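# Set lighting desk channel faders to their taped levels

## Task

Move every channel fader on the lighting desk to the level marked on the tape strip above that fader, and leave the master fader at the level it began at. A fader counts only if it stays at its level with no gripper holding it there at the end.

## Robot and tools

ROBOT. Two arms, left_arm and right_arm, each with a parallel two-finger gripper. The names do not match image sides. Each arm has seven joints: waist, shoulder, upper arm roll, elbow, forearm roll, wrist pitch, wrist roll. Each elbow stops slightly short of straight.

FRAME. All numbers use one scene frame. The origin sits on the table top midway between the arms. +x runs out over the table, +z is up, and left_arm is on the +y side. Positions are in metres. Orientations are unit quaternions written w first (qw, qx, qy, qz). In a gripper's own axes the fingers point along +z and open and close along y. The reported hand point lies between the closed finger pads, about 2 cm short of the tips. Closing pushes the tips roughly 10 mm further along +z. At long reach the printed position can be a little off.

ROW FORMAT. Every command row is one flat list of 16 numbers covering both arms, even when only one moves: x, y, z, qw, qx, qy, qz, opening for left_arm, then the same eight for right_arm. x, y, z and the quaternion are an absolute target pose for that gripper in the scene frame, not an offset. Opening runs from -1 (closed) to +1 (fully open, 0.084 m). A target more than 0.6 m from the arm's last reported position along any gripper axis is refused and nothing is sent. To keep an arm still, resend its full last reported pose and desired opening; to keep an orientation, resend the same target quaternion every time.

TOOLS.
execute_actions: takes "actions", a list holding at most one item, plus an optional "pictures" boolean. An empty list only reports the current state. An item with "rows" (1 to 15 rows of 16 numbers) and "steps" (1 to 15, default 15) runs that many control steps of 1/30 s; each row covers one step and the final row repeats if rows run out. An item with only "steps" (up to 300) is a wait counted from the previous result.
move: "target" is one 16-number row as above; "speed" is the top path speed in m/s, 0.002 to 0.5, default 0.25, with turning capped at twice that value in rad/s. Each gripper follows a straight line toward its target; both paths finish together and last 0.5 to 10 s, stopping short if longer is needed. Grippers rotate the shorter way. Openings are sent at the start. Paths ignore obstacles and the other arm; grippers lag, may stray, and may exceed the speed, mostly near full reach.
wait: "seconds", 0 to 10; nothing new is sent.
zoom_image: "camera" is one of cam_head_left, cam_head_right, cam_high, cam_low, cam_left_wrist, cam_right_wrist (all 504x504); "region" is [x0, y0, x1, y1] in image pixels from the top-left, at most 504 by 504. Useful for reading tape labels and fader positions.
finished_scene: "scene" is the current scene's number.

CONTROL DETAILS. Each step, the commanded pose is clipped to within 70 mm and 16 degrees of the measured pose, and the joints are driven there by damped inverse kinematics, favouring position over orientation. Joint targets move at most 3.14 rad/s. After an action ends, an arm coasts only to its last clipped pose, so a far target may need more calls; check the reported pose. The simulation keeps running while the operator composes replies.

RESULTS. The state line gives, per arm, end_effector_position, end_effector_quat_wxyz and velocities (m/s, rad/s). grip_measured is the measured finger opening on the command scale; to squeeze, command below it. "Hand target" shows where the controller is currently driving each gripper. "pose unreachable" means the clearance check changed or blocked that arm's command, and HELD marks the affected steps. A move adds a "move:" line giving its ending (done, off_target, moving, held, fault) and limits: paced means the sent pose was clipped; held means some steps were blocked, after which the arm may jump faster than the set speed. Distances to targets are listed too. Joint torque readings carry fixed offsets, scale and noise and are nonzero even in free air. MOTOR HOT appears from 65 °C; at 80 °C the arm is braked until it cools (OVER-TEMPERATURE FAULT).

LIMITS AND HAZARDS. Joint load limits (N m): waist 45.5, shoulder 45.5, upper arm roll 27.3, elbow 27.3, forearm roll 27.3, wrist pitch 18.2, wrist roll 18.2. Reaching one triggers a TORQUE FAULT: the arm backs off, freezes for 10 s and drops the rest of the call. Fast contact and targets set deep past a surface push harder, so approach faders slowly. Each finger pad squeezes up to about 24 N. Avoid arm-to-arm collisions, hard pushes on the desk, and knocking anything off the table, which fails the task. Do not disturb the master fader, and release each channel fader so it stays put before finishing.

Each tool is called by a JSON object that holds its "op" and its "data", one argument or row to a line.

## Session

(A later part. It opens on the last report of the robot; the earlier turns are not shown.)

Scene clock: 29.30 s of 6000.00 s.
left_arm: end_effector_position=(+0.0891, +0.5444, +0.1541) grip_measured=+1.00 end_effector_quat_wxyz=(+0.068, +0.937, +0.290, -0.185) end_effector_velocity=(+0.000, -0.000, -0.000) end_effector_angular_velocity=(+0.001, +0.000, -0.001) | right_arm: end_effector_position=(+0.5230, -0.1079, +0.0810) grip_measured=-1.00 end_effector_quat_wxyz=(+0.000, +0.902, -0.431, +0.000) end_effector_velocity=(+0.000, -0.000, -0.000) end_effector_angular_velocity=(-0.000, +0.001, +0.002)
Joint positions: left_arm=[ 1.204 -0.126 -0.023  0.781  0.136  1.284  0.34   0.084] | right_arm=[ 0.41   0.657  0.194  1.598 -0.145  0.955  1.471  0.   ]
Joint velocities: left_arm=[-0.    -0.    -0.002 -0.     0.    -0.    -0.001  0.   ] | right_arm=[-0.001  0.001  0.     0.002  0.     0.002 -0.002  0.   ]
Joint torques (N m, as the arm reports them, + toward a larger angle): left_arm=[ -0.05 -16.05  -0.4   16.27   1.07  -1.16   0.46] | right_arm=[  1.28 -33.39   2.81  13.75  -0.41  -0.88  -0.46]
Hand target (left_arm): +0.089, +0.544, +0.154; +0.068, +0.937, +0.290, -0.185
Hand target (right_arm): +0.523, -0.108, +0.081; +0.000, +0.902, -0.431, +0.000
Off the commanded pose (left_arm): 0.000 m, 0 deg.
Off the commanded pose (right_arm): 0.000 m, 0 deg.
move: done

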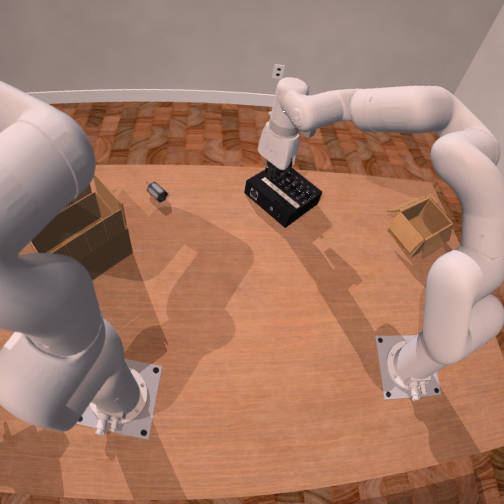

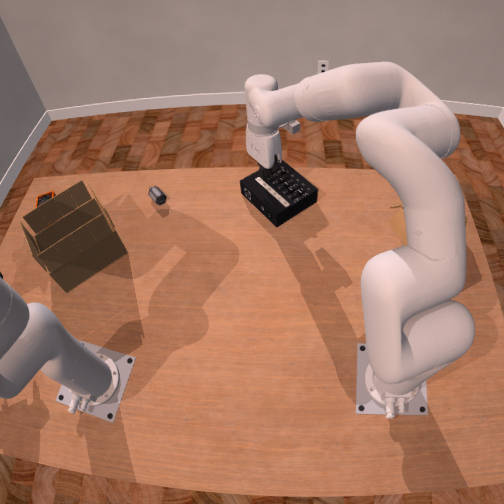

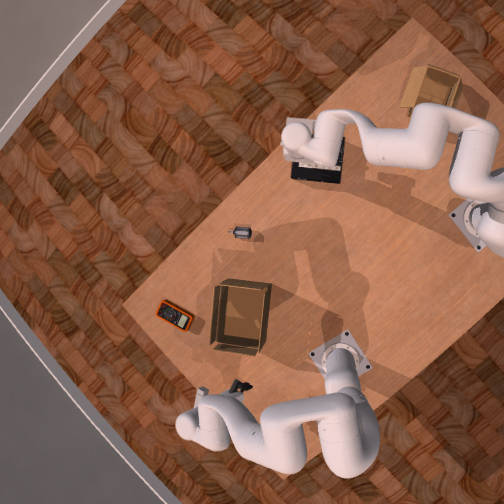

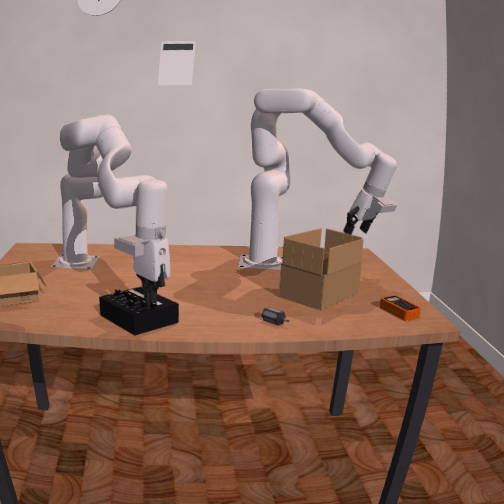

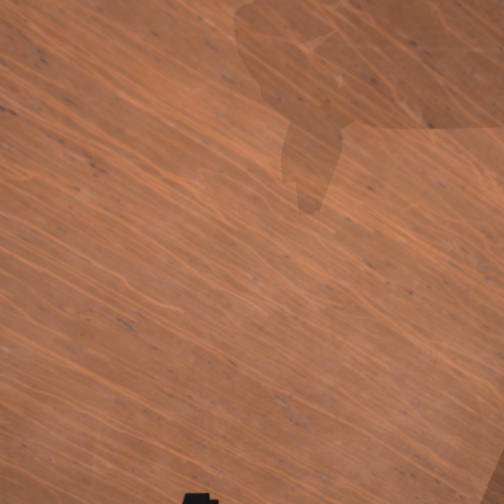

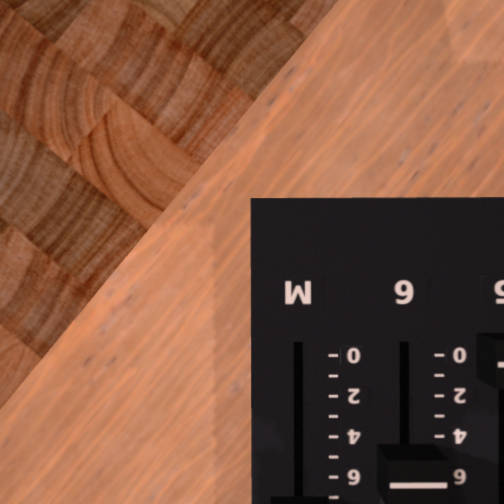

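{"op": "move", "data": {
  "target": [0.0891,0.5444,0.1541,0.068,0.937,0.29,-0.185,1,0.5272,-0.1129,0.081,0,0.902,-0.431,0,-1],
  "speed": 0.02
}}

{"op": "move", "data": {
  "target": [0.0891,0.5444,0.1541,0.068,0.937,0.29,-0.185,1,0.525,-0.110,0.1,0,0.902,-0.431,0,-1],
  "speed": 0.05
}}

{"op": "move", "data": {
  "target": [0.0891,0.5444,0.1541,0.068,0.937,0.29,-0.185,1,0.5456,-0.1714,0.1,0,0.902,-0.431,0,-1],
  "speed": 0.1
}}

{"op": "move", "data": {
  "target": [0.0891,0.5444,0.1541,0.068,0.937,0.29,-0.185,1,0.5456,-0.1714,0.081,0,0.902,-0.431,0,-1],
  "speed": 0.04
}}

{"op": "move", "data": {
  "target": [0.0891,0.5444,0.1541,0.068,0.937,0.29,-0.185,1,0.5254,-0.1465,0.081,0,0.902,-0.431,0,-1],
  "speed": 0.025
}}

{"op": "move", "data": {
  "target": [0.0891,0.5444,0.1541,0.068,0.937,0.29,-0.185,1,0.527,-0.1485,0.105,0,0.902,-0.431,0,-1],
  "speed": 0.05
}}

{"op": "move", "data": {
  "target": [0.0891,0.5444,0.1541,0.068,0.937,0.29,-0.185,1,0.425,-0.129,0.16,0,0.902,-0.431,0,-1],
  "speed": 0.15
}}

Scene clock: 40.03 s of 6000.00 s.
left_arm: end_effector_position=(+0.0891, +0.5444, +0.1541) grip_measured=+1.00 end_effector_quat_wxyz=(+0.068, +0.937, +0.290, -0.185) end_effector_velocity=(-0.001, -0.000, -0.000) end_effector_angular_velocity=(-0.001, +0.001, +0.000) | right_arm: end_effector_position=(+0.5272, -0.1129, +0.0810) grip_measured=-1.00 end_effector_quat_wxyz=(+0.000, +0.902, -0.431, +0.000) end_effector_velocity=(-0.002, +0.000, -0.001) end_effector_angular_velocity=(-0.001, +0.004, +0.004)
Joint positions: left_arm=[ 1.204 -0.126 -0.023  0.781  0.136  1.284  0.34   0.084] | right_arm=[ 0.402  0.661  0.193  1.605 -0.144  0.958  1.46   0.   ]
Joint velocities: left_arm=[-0.     0.     0.001 -0.001  0.     0.001  0.    -0.   ] | right_arm=[-0.     0.001  0.002 -0.002 -0.     0.002 -0.003  0.   ]
Joint torques (N m, as the arm reports them, + toward a larger angle): left_arm=[ -0.57 -16.26  -0.44  16.41   1.03  -1.08   0.39] | right_arm=[  1.28 -33.55   2.71  13.6   -0.62  -0.9   -0.38]
Hand target (left_arm): +0.089, +0.544, +0.154; +0.068, +0.937, +0.290, -0.185
Hand target (right_arm): +0.527, -0.113, +0.081; +0.000, +0.902, -0.431, +0.000
Off the commanded pose (left_arm): 0.000 m, 0 deg.
Off the commanded pose (right_arm): 0.000 m, 0 deg.
After step 90, 7.03 s passed at rest.
move: done

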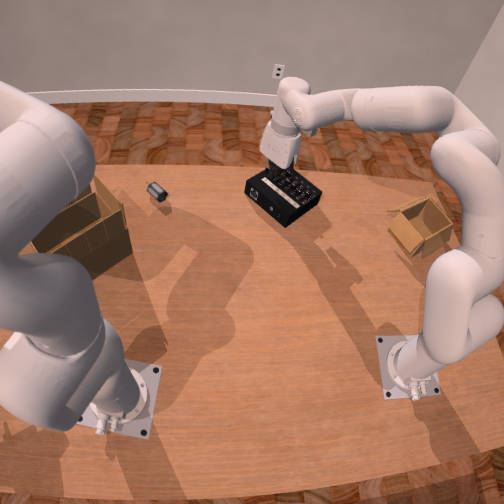

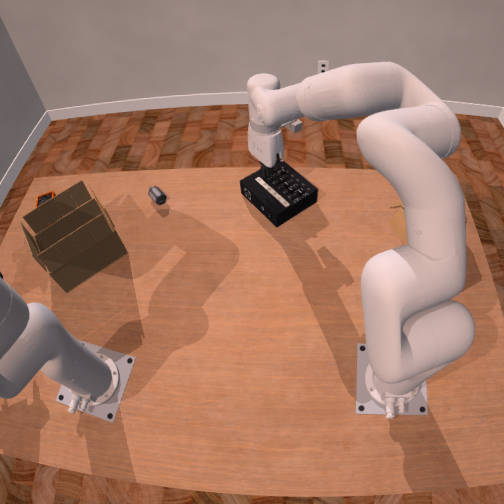

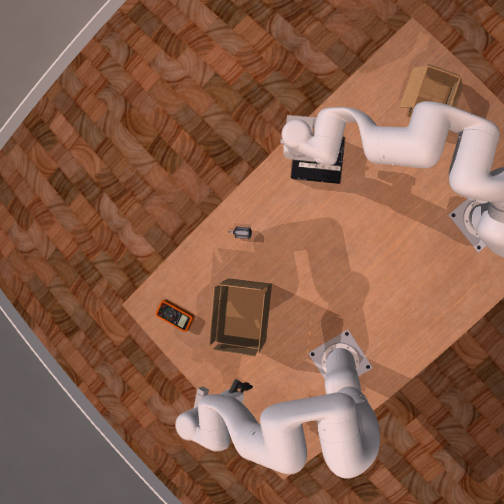

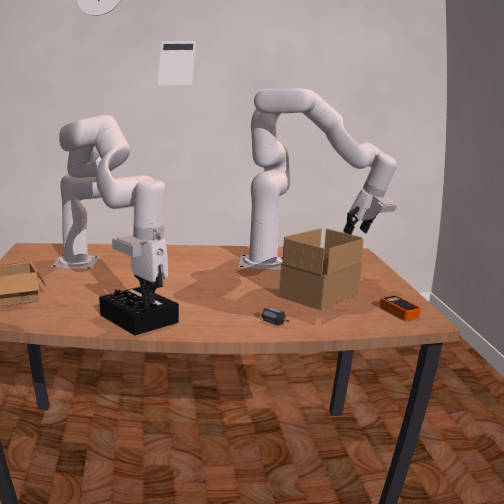

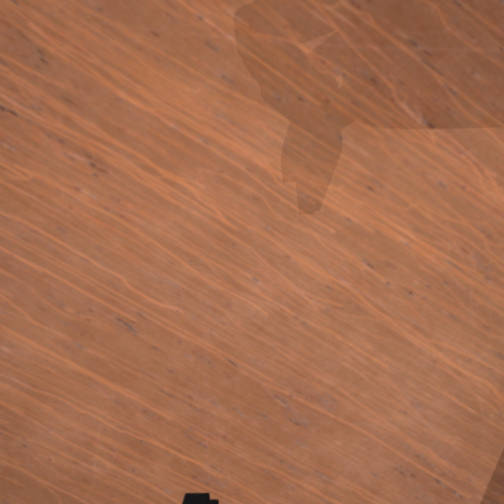

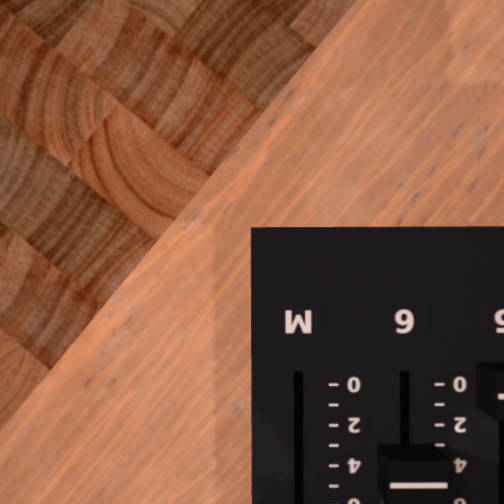

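Scene clock: 40.80 s of 6000.00 s.
left_arm: end_effector_position=(+0.0891, +0.5444, +0.1541) grip_measured=+1.00 end_effector_quat_wxyz=(+0.068, +0.937, +0.290, -0.185) end_effector_velocity=(-0.001, +0.000, +0.000) end_effector_angular_velocity=(-0.002, +0.000, +0.004) | right_arm: end_effector_position=(+0.5249, -0.1101, +0.0997) grip_measured=-1.00 end_effector_quat_wxyz=(+0.000, +0.902, -0.431, -0.000) end_effector_velocity=(-0.001, -0.001, -0.001) end_effector_angular_velocity=(-0.003, +0.005, -0.001)
Joint positions: left_arm=[ 1.204 -0.126 -0.023  0.781  0.136  1.284  0.34   0.084] | right_arm=[ 0.405  0.633  0.198  1.616 -0.139  0.997  1.462  0.   ]
Joint velocities: left_arm=[ 0.     0.     0.003  0.    -0.001  0.002 -0.     0.   ] | right_arm=[-0.     0.002 -0.001  0.     0.     0.005 -0.     0.   ]
Joint torques (N m, as the arm reports them, + toward a larger angle): left_arm=[ -0.18 -16.26  -0.4   16.12   1.14  -1.08   0.44] | right_arm=[  1.36 -33.48   2.91  13.99  -0.51  -0.9   -0.4 ]
Hand target (left_arm): +0.089, +0.544, +0.154; +0.068, +0.937, +0.290, -0.185
Hand target (right_arm): +0.525, -0.110, +0.100; +0.000, +0.902, -0.431, +0.000
Off the commanded pose (left_arm): 0.000 m, 0 deg.
Off the commanded pose (right_arm): 0.000 m, 0 deg.
move: done

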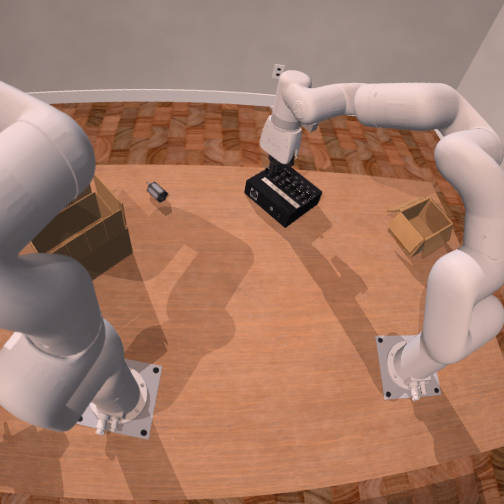

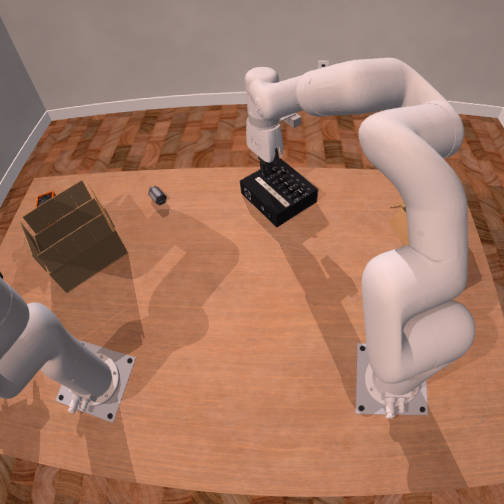

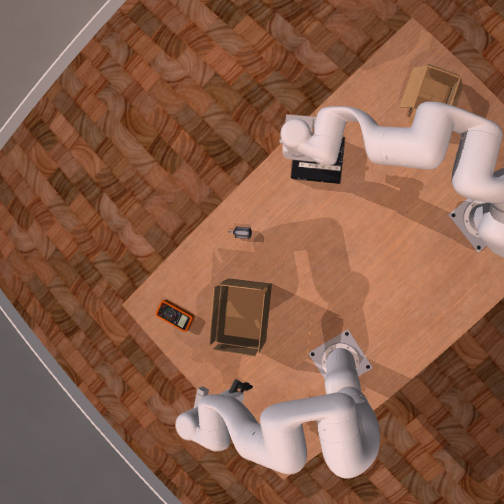

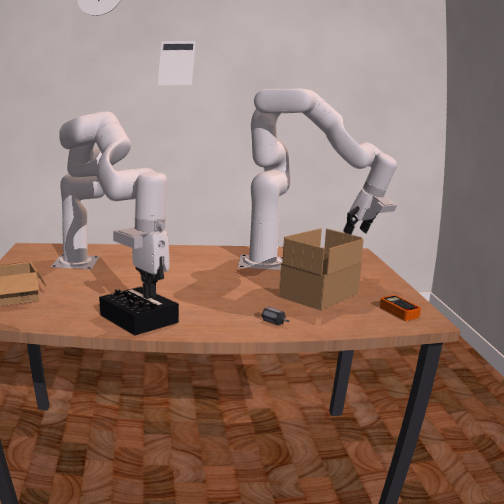

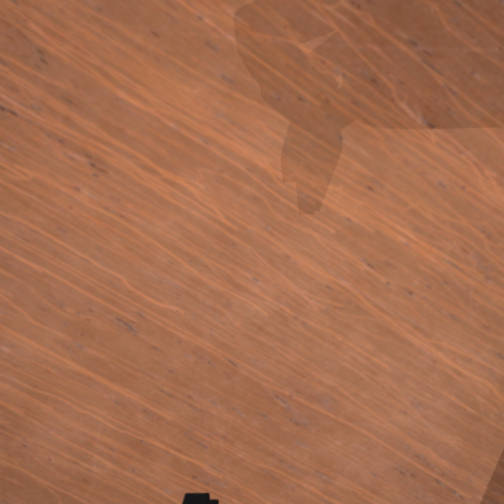

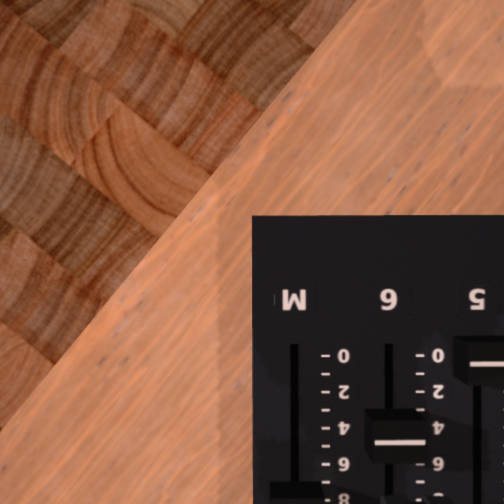

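Scene clock: 41.80 s of 6000.00 s.
left_arm: end_effector_position=(+0.0891, +0.5444, +0.1541) grip_measured=+1.00 end_effector_quat_wxyz=(+0.068, +0.937, +0.290, -0.185) end_effector_velocity=(-0.001, -0.000, -0.000) end_effector_angular_velocity=(-0.001, +0.001, +0.003) | right_arm: end_effector_position=(+0.5451, -0.1707, +0.1000) grip_measured=-1.00 end_effector_quat_wxyz=(+0.000, +0.903, -0.431, -0.000) end_effector_velocity=(-0.001, +0.003, +0.001) end_effector_angular_velocity=(+0.003, -0.001, +0.009)
Joint positions: left_arm=[ 1.204 -0.126 -0.023  0.781  0.136  1.284  0.34   0.084] | right_arm=[ 0.311  0.606  0.182  1.575 -0.125  0.98   1.351  0.   ]
Joint velocities: left_arm=[-0.    -0.     0.002 -0.     0.     0.001 -0.001  0.   ] | right_arm=[ 0.    -0.001  0.004 -0.     0.    -0.001 -0.005  0.   ]
Joint torques (N m, as the arm reports them, + toward a larger angle): left_arm=[ -0.5  -16.02  -0.24  16.1    1.13  -1.16   0.38] | right_arm=[  0.99 -32.79   2.33  13.88  -0.47  -0.91  -0.36]
Hand target (left_arm): +0.089, +0.544, +0.154; +0.068, +0.937, +0.290, -0.185
Hand target (right_arm): +0.546, -0.172, +0.100; +0.000, +0.902, -0.431, +0.000
Off the commanded pose (left_arm): 0.000 m, 0 deg.
Off the commanded pose (right_arm): 0.001 m, 0 deg.
move: done

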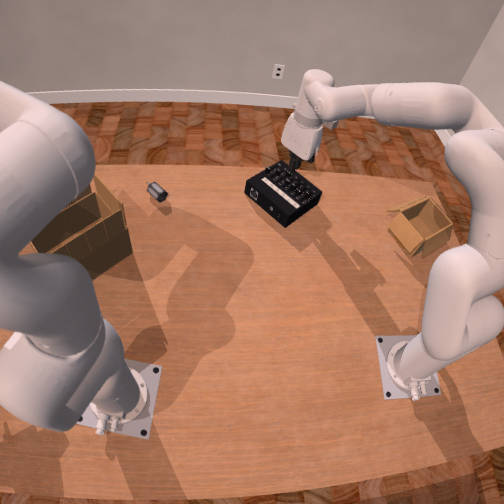

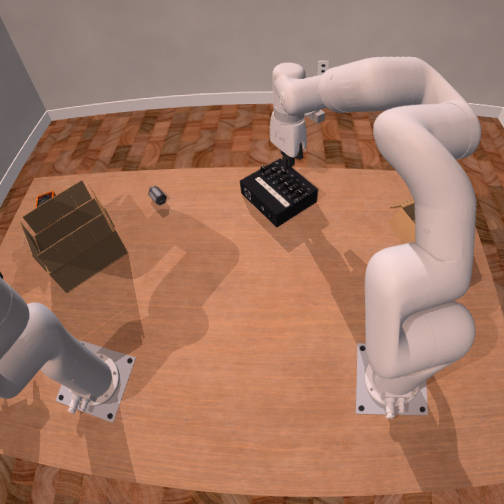

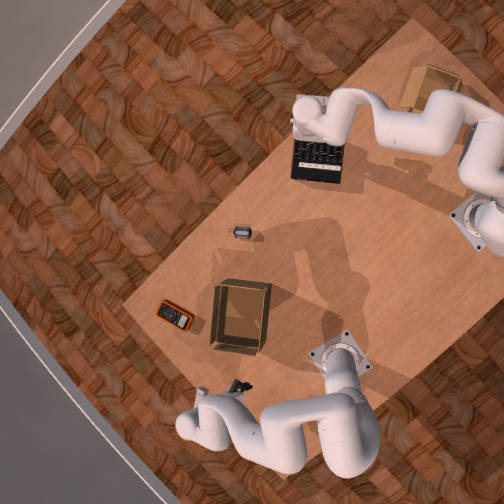

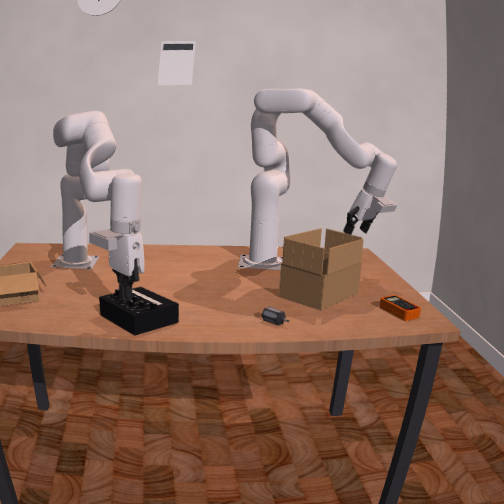

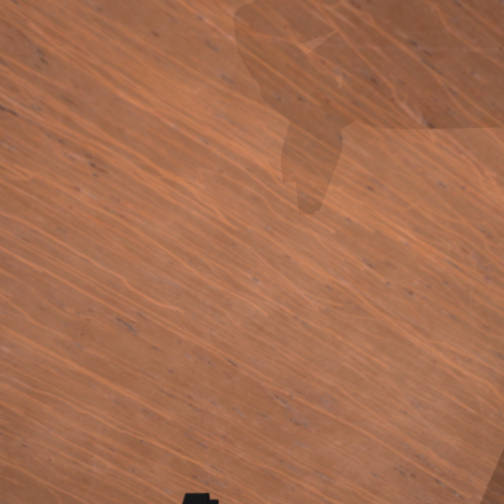

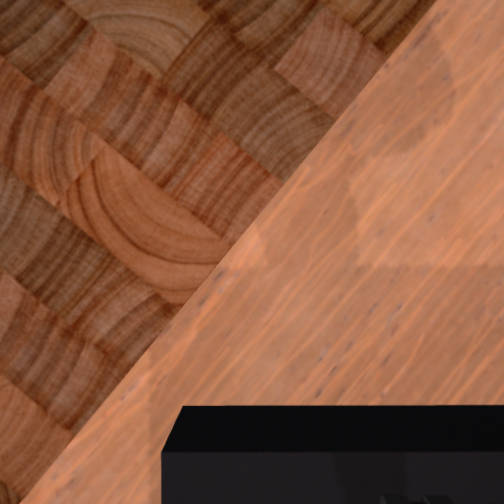

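Scene clock: 42.70 s of 6000.00 s.
left_arm: end_effector_position=(+0.0891, +0.5444, +0.1541) grip_measured=+1.00 end_effector_quat_wxyz=(+0.068, +0.937, +0.290, -0.185) end_effector_velocity=(-0.000, -0.000, +0.000) end_effector_angular_velocity=(-0.001, +0.000, +0.000) | right_arm: end_effector_position=(+0.5453, -0.1719, +0.0792) grip_measured=-1.00 end_effector_quat_wxyz=(+0.001, +0.902, -0.431, -0.001) end_effector_velocity=(-0.001, +0.000, +0.002) end_effector_angular_velocity=(-0.000, +0.004, -0.001)
Joint positions: left_arm=[ 1.204 -0.126 -0.023  0.781  0.136  1.284  0.34   0.084] | right_arm=[ 0.311  0.636  0.177  1.56  -0.13   0.938  1.354  0.   ]
Joint velocities: left_arm=[-0.     0.     0.001  0.    -0.     0.001  0.001 -0.   ] | right_arm=[-0.    -0.003  0.001  0.002  0.003  0.009 -0.001  0.   ]
Joint torques (N m, as the arm reports them, + toward a larger angle): left_arm=[ -0.01 -16.29  -0.34  16.11   1.2   -0.92   0.38] | right_arm=[  1.8  -28.38   2.97  10.71  -0.33  -0.35  -0.39]
Hand target (left_arm): +0.089, +0.544, +0.154; +0.068, +0.937, +0.290, -0.185
Hand target (right_arm): +0.546, -0.171, +0.081; -0.000, +0.902, -0.431, -0.000
Off the commanded pose (left_arm): 0.000 m, 0 deg.
Off the commanded pose (right_arm): 0.002 m, 0 deg.
move: done

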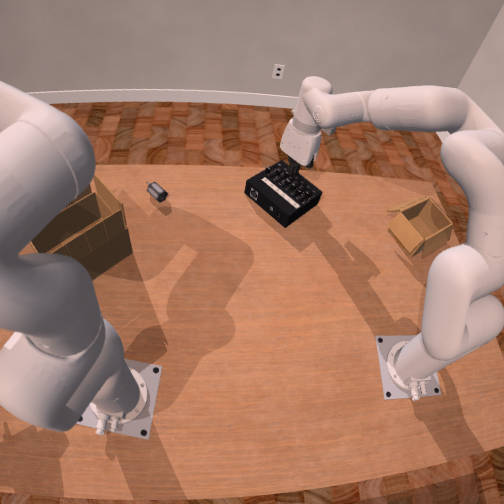

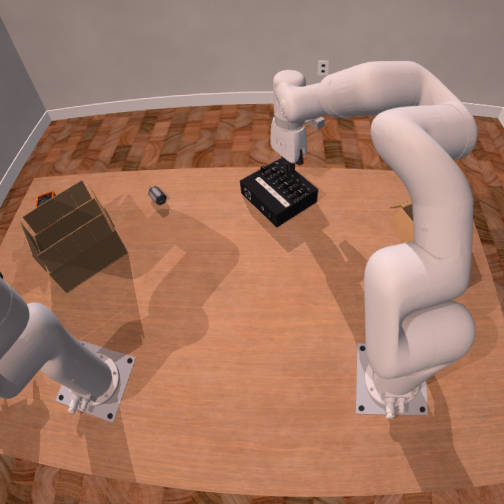

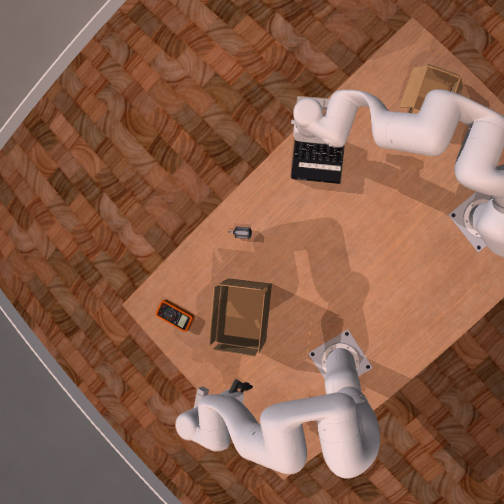

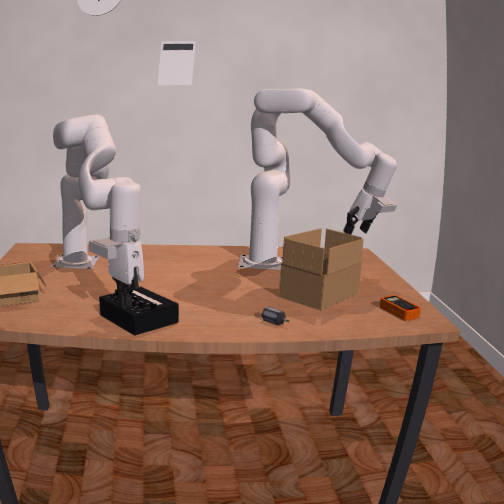

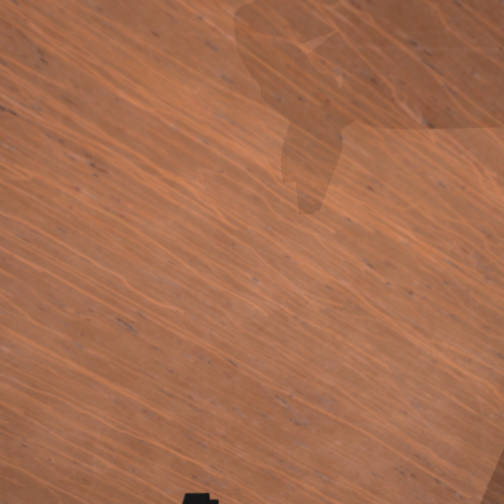

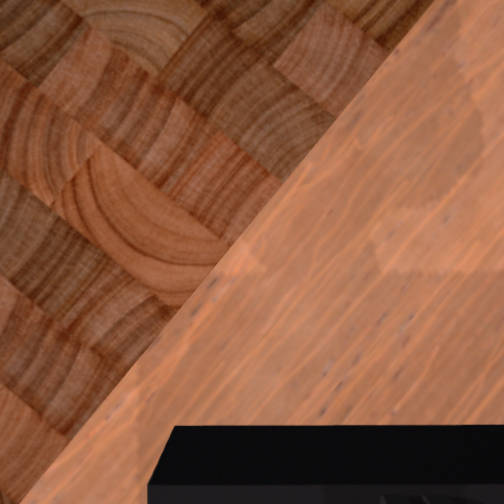

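Scene clock: 44.30 s of 6000.00 s.
left_arm: end_effector_position=(+0.0891, +0.5444, +0.1541) grip_measured=+1.00 end_effector_quat_wxyz=(+0.068, +0.937, +0.290, -0.185) end_effector_velocity=(+0.000, -0.000, -0.000) end_effector_angular_velocity=(+0.000, -0.000, +0.001) | right_arm: end_effector_position=(+0.5254, -0.1464, +0.0809) grip_measured=-1.00 end_effector_quat_wxyz=(-0.000, +0.902, -0.431, -0.000) end_effector_velocity=(-0.000, +0.000, +0.001) end_effector_angular_velocity=(+0.001, -0.001, -0.003)
Joint positions: left_arm=[ 1.204 -0.126 -0.023  0.781  0.136  1.284  0.34   0.084] | right_arm=[ 0.351  0.606  0.188  1.514 -0.133  0.921  1.408  0.   ]
Joint velocities: left_arm=[-0.    -0.    -0.001 -0.    -0.001 -0.001 -0.001  0.   ] | right_arm=[ 0.001 -0.002 -0.    -0.001  0.001 -0.001  0.002  0.   ]
Joint torques (N m, as the arm reports them, + toward a larger angle): left_arm=[ -0.41 -16.04  -0.28  16.2    1.14  -1.12   0.48] | right_arm=[  1.16 -32.14   2.72  13.54  -0.17  -0.93  -0.4 ]
Hand target (left_arm): +0.089, +0.544, +0.154; +0.068, +0.937, +0.290, -0.185
Hand target (right_arm): +0.525, -0.146, +0.081; -0.000, +0.902, -0.431, -0.000
Off the commanded pose (left_arm): 0.000 m, 0 deg.
Off the commanded pose (right_arm): 0.000 m, 0 deg.
move: done

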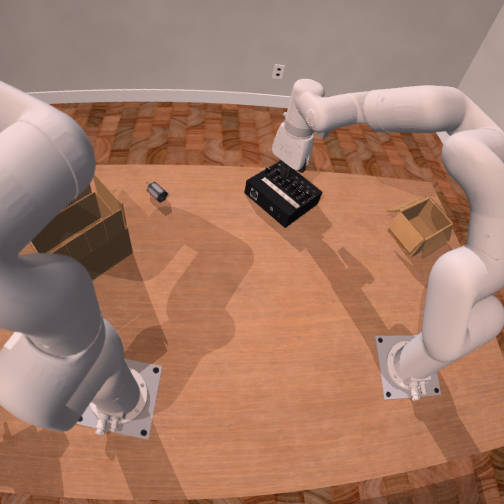

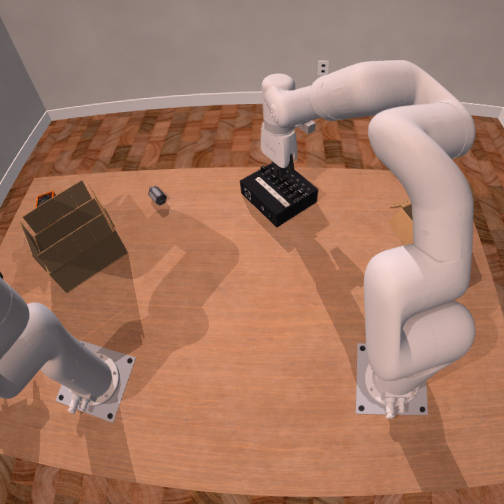

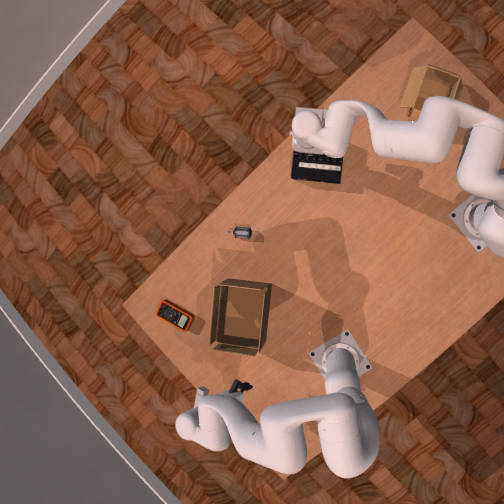

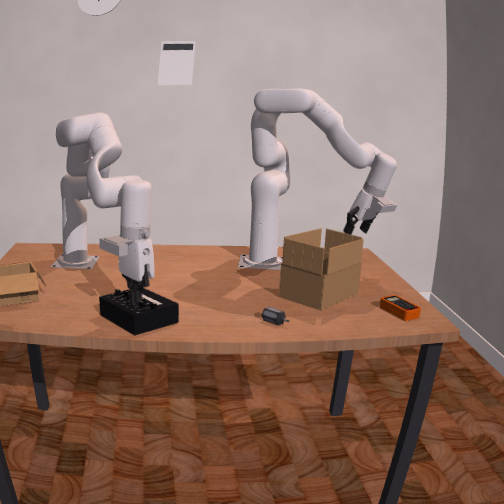

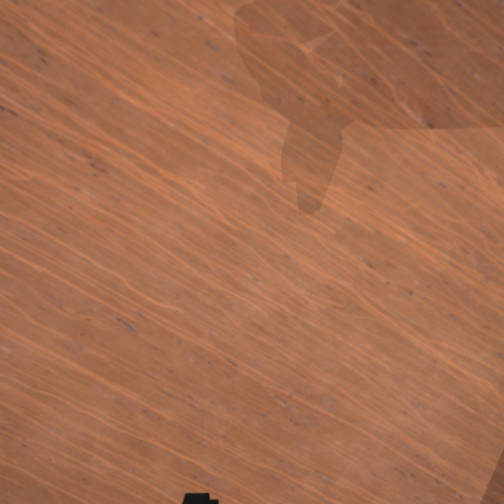

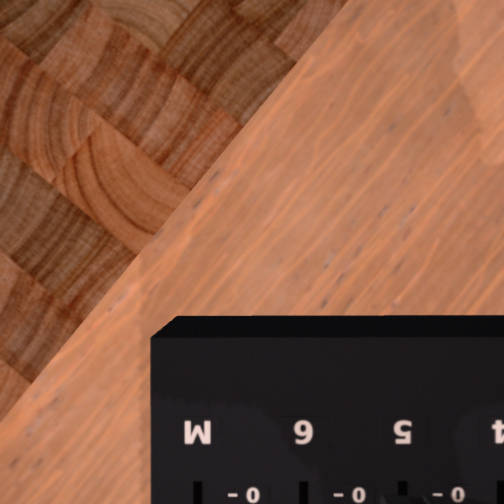

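Scene clock: 45.13 s of 6000.00 s.
left_arm: end_effector_position=(+0.0891, +0.5444, +0.1541) grip_measured=+1.00 end_effector_quat_wxyz=(+0.068, +0.937, +0.290, -0.185) end_effector_velocity=(-0.000, +0.000, +0.000) end_effector_angular_velocity=(-0.001, -0.001, +0.002) | right_arm: end_effector_position=(+0.5268, -0.1486, +0.1047) grip_measured=-1.00 end_effector_quat_wxyz=(+0.000, +0.902, -0.431, -0.000) end_effector_velocity=(-0.001, -0.000, -0.000) end_effector_angular_velocity=(-0.001, +0.003, +0.001)
Joint positions: left_arm=[ 1.204 -0.126 -0.023  0.781  0.136  1.284  0.34   0.084] | right_arm=[ 0.345  0.573  0.192  1.535 -0.125  0.974  1.399  0.   ]
Joint velocities: left_arm=[ 0.001 -0.     0.001  0.    -0.001  0.     0.001 -0.   ] | right_arm=[-0.     0.001  0.001  0.    -0.     0.003 -0.001  0.   ]
Joint torques (N m, as the arm reports them, + toward a larger angle): left_arm=[ -0.32 -15.99  -0.57  16.29   1.07  -1.04   0.29] | right_arm=[  1.52 -32.16   2.64  13.94  -0.35  -0.94  -0.48]
Hand target (left_arm): +0.089, +0.544, +0.154; +0.068, +0.937, +0.290, -0.185
Hand target (right_arm): +0.527, -0.149, +0.105; +0.000, +0.902, -0.431, +0.000
Off the commanded pose (left_arm): 0.000 m, 0 deg.
Off the commanded pose (right_arm): 0.000 m, 0 deg.
move: done

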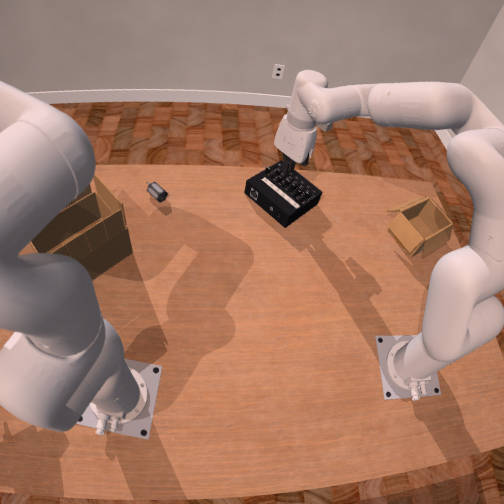

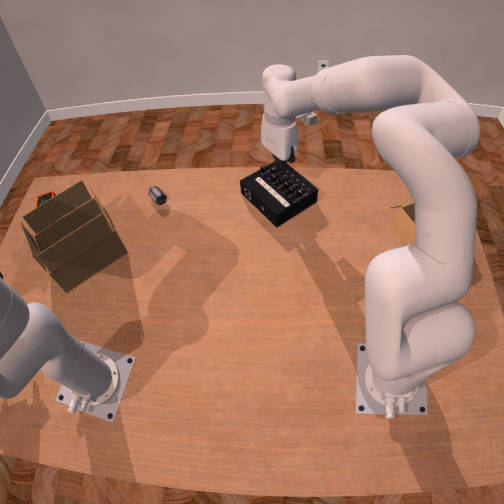

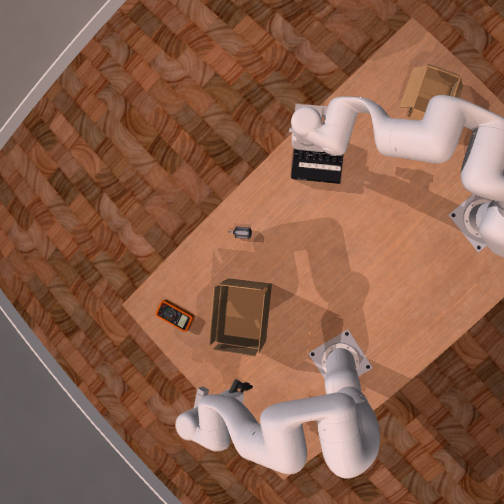

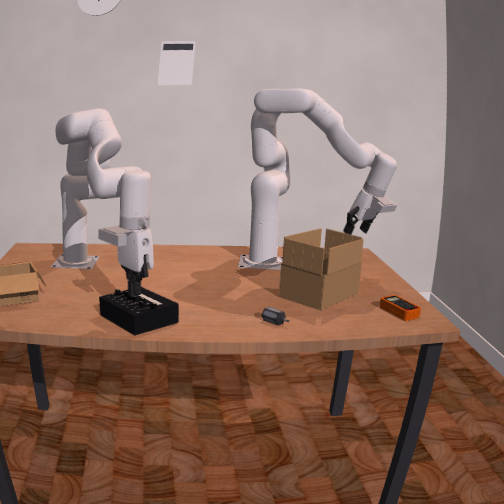

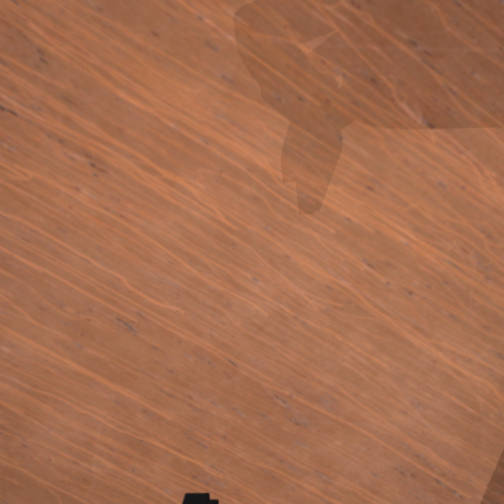

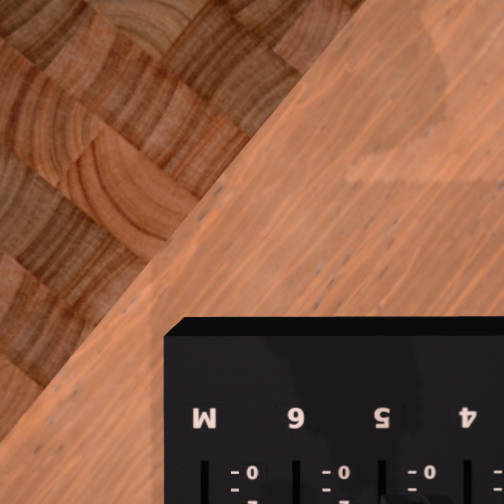

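Scene clock: 46.40 s of 6000.00 s.
left_arm: end_effector_position=(+0.0891, +0.5444, +0.1541) grip_measured=+1.00 end_effector_quat_wxyz=(+0.068, +0.937, +0.290, -0.185) end_effector_velocity=(+0.000, -0.000, +0.000) end_effector_angular_velocity=(+0.000, +0.000, -0.000) | right_arm: end_effector_position=(+0.4251, -0.1290, +0.1595) grip_measured=-1.00 end_effector_quat_wxyz=(+0.000, +0.902, -0.431, -0.000) end_effector_velocity=(-0.002, +0.003, +0.002) end_effector_angular_velocity=(+0.003, -0.003, +0.005)
Joint positions: left_arm=[ 1.204 -0.126 -0.023  0.781  0.136  1.284  0.34   0.084] | right_arm=[ 0.382  0.244  0.252  1.211 -0.073  0.976  1.489  0.   ]
Joint velocities: left_arm=[ 0.    -0.    -0.001  0.    -0.     0.    -0.001 -0.   ] | right_arm=[ 0.003 -0.006  0.004 -0.003  0.002 -0.001  0.001  0.   ]
Joint torques (N m, as the arm reports them, + toward a larger angle): left_arm=[ -0.78 -15.97  -0.27  16.36   1.01  -1.01   0.25] | right_arm=[  1.   -24.96   1.88  13.99  -0.38  -0.89  -0.43]
Hand target (left_arm): +0.089, +0.544, +0.154; +0.068, +0.937, +0.290, -0.185
Hand target (right_arm): +0.425, -0.129, +0.160; -0.000, +0.902, -0.431, +0.000
Off the commanded pose (left_arm): 0.000 m, 0 deg.
Off the commanded pose (right_arm): 0.001 m, 0 deg.
move: done

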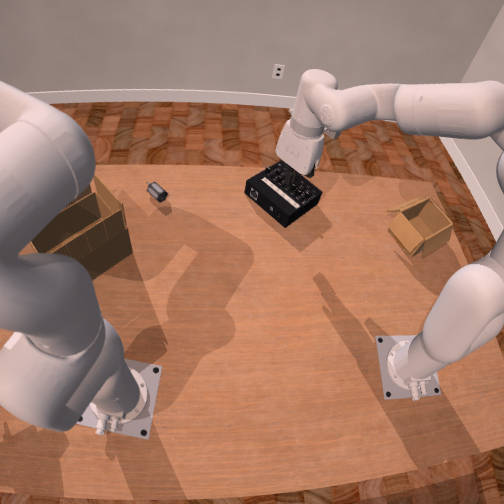

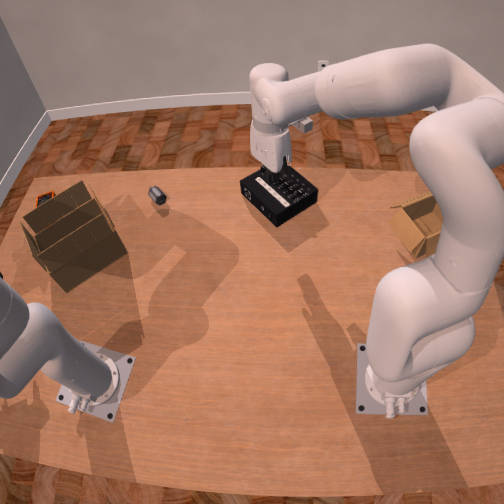

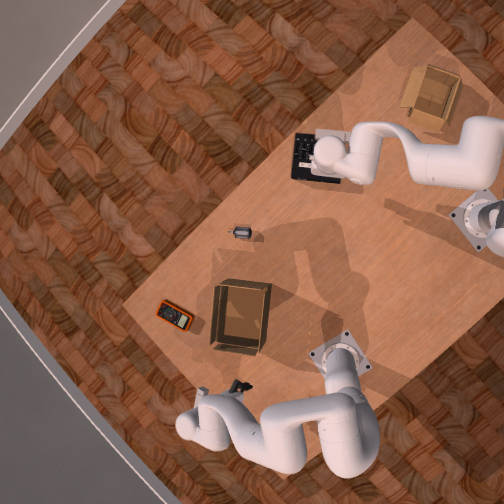

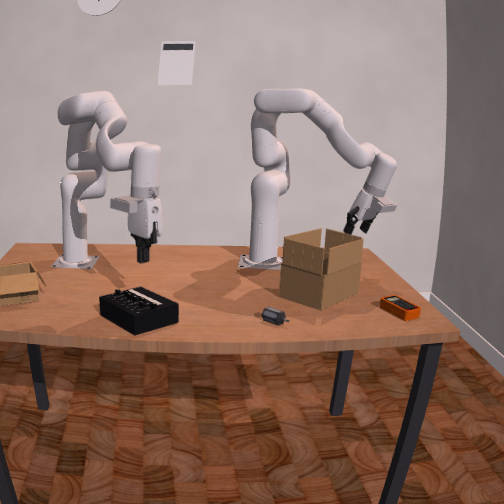

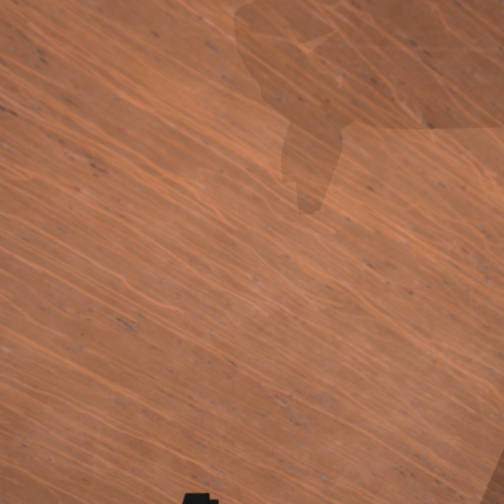

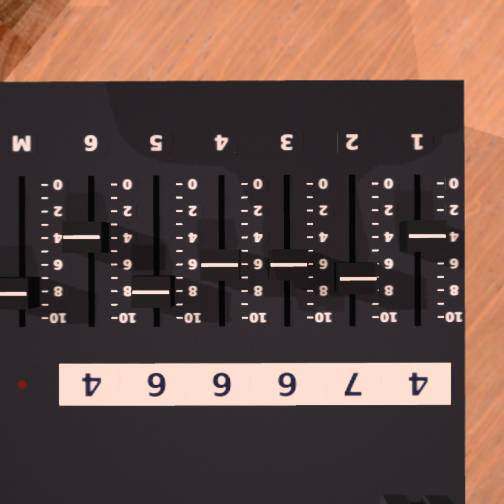

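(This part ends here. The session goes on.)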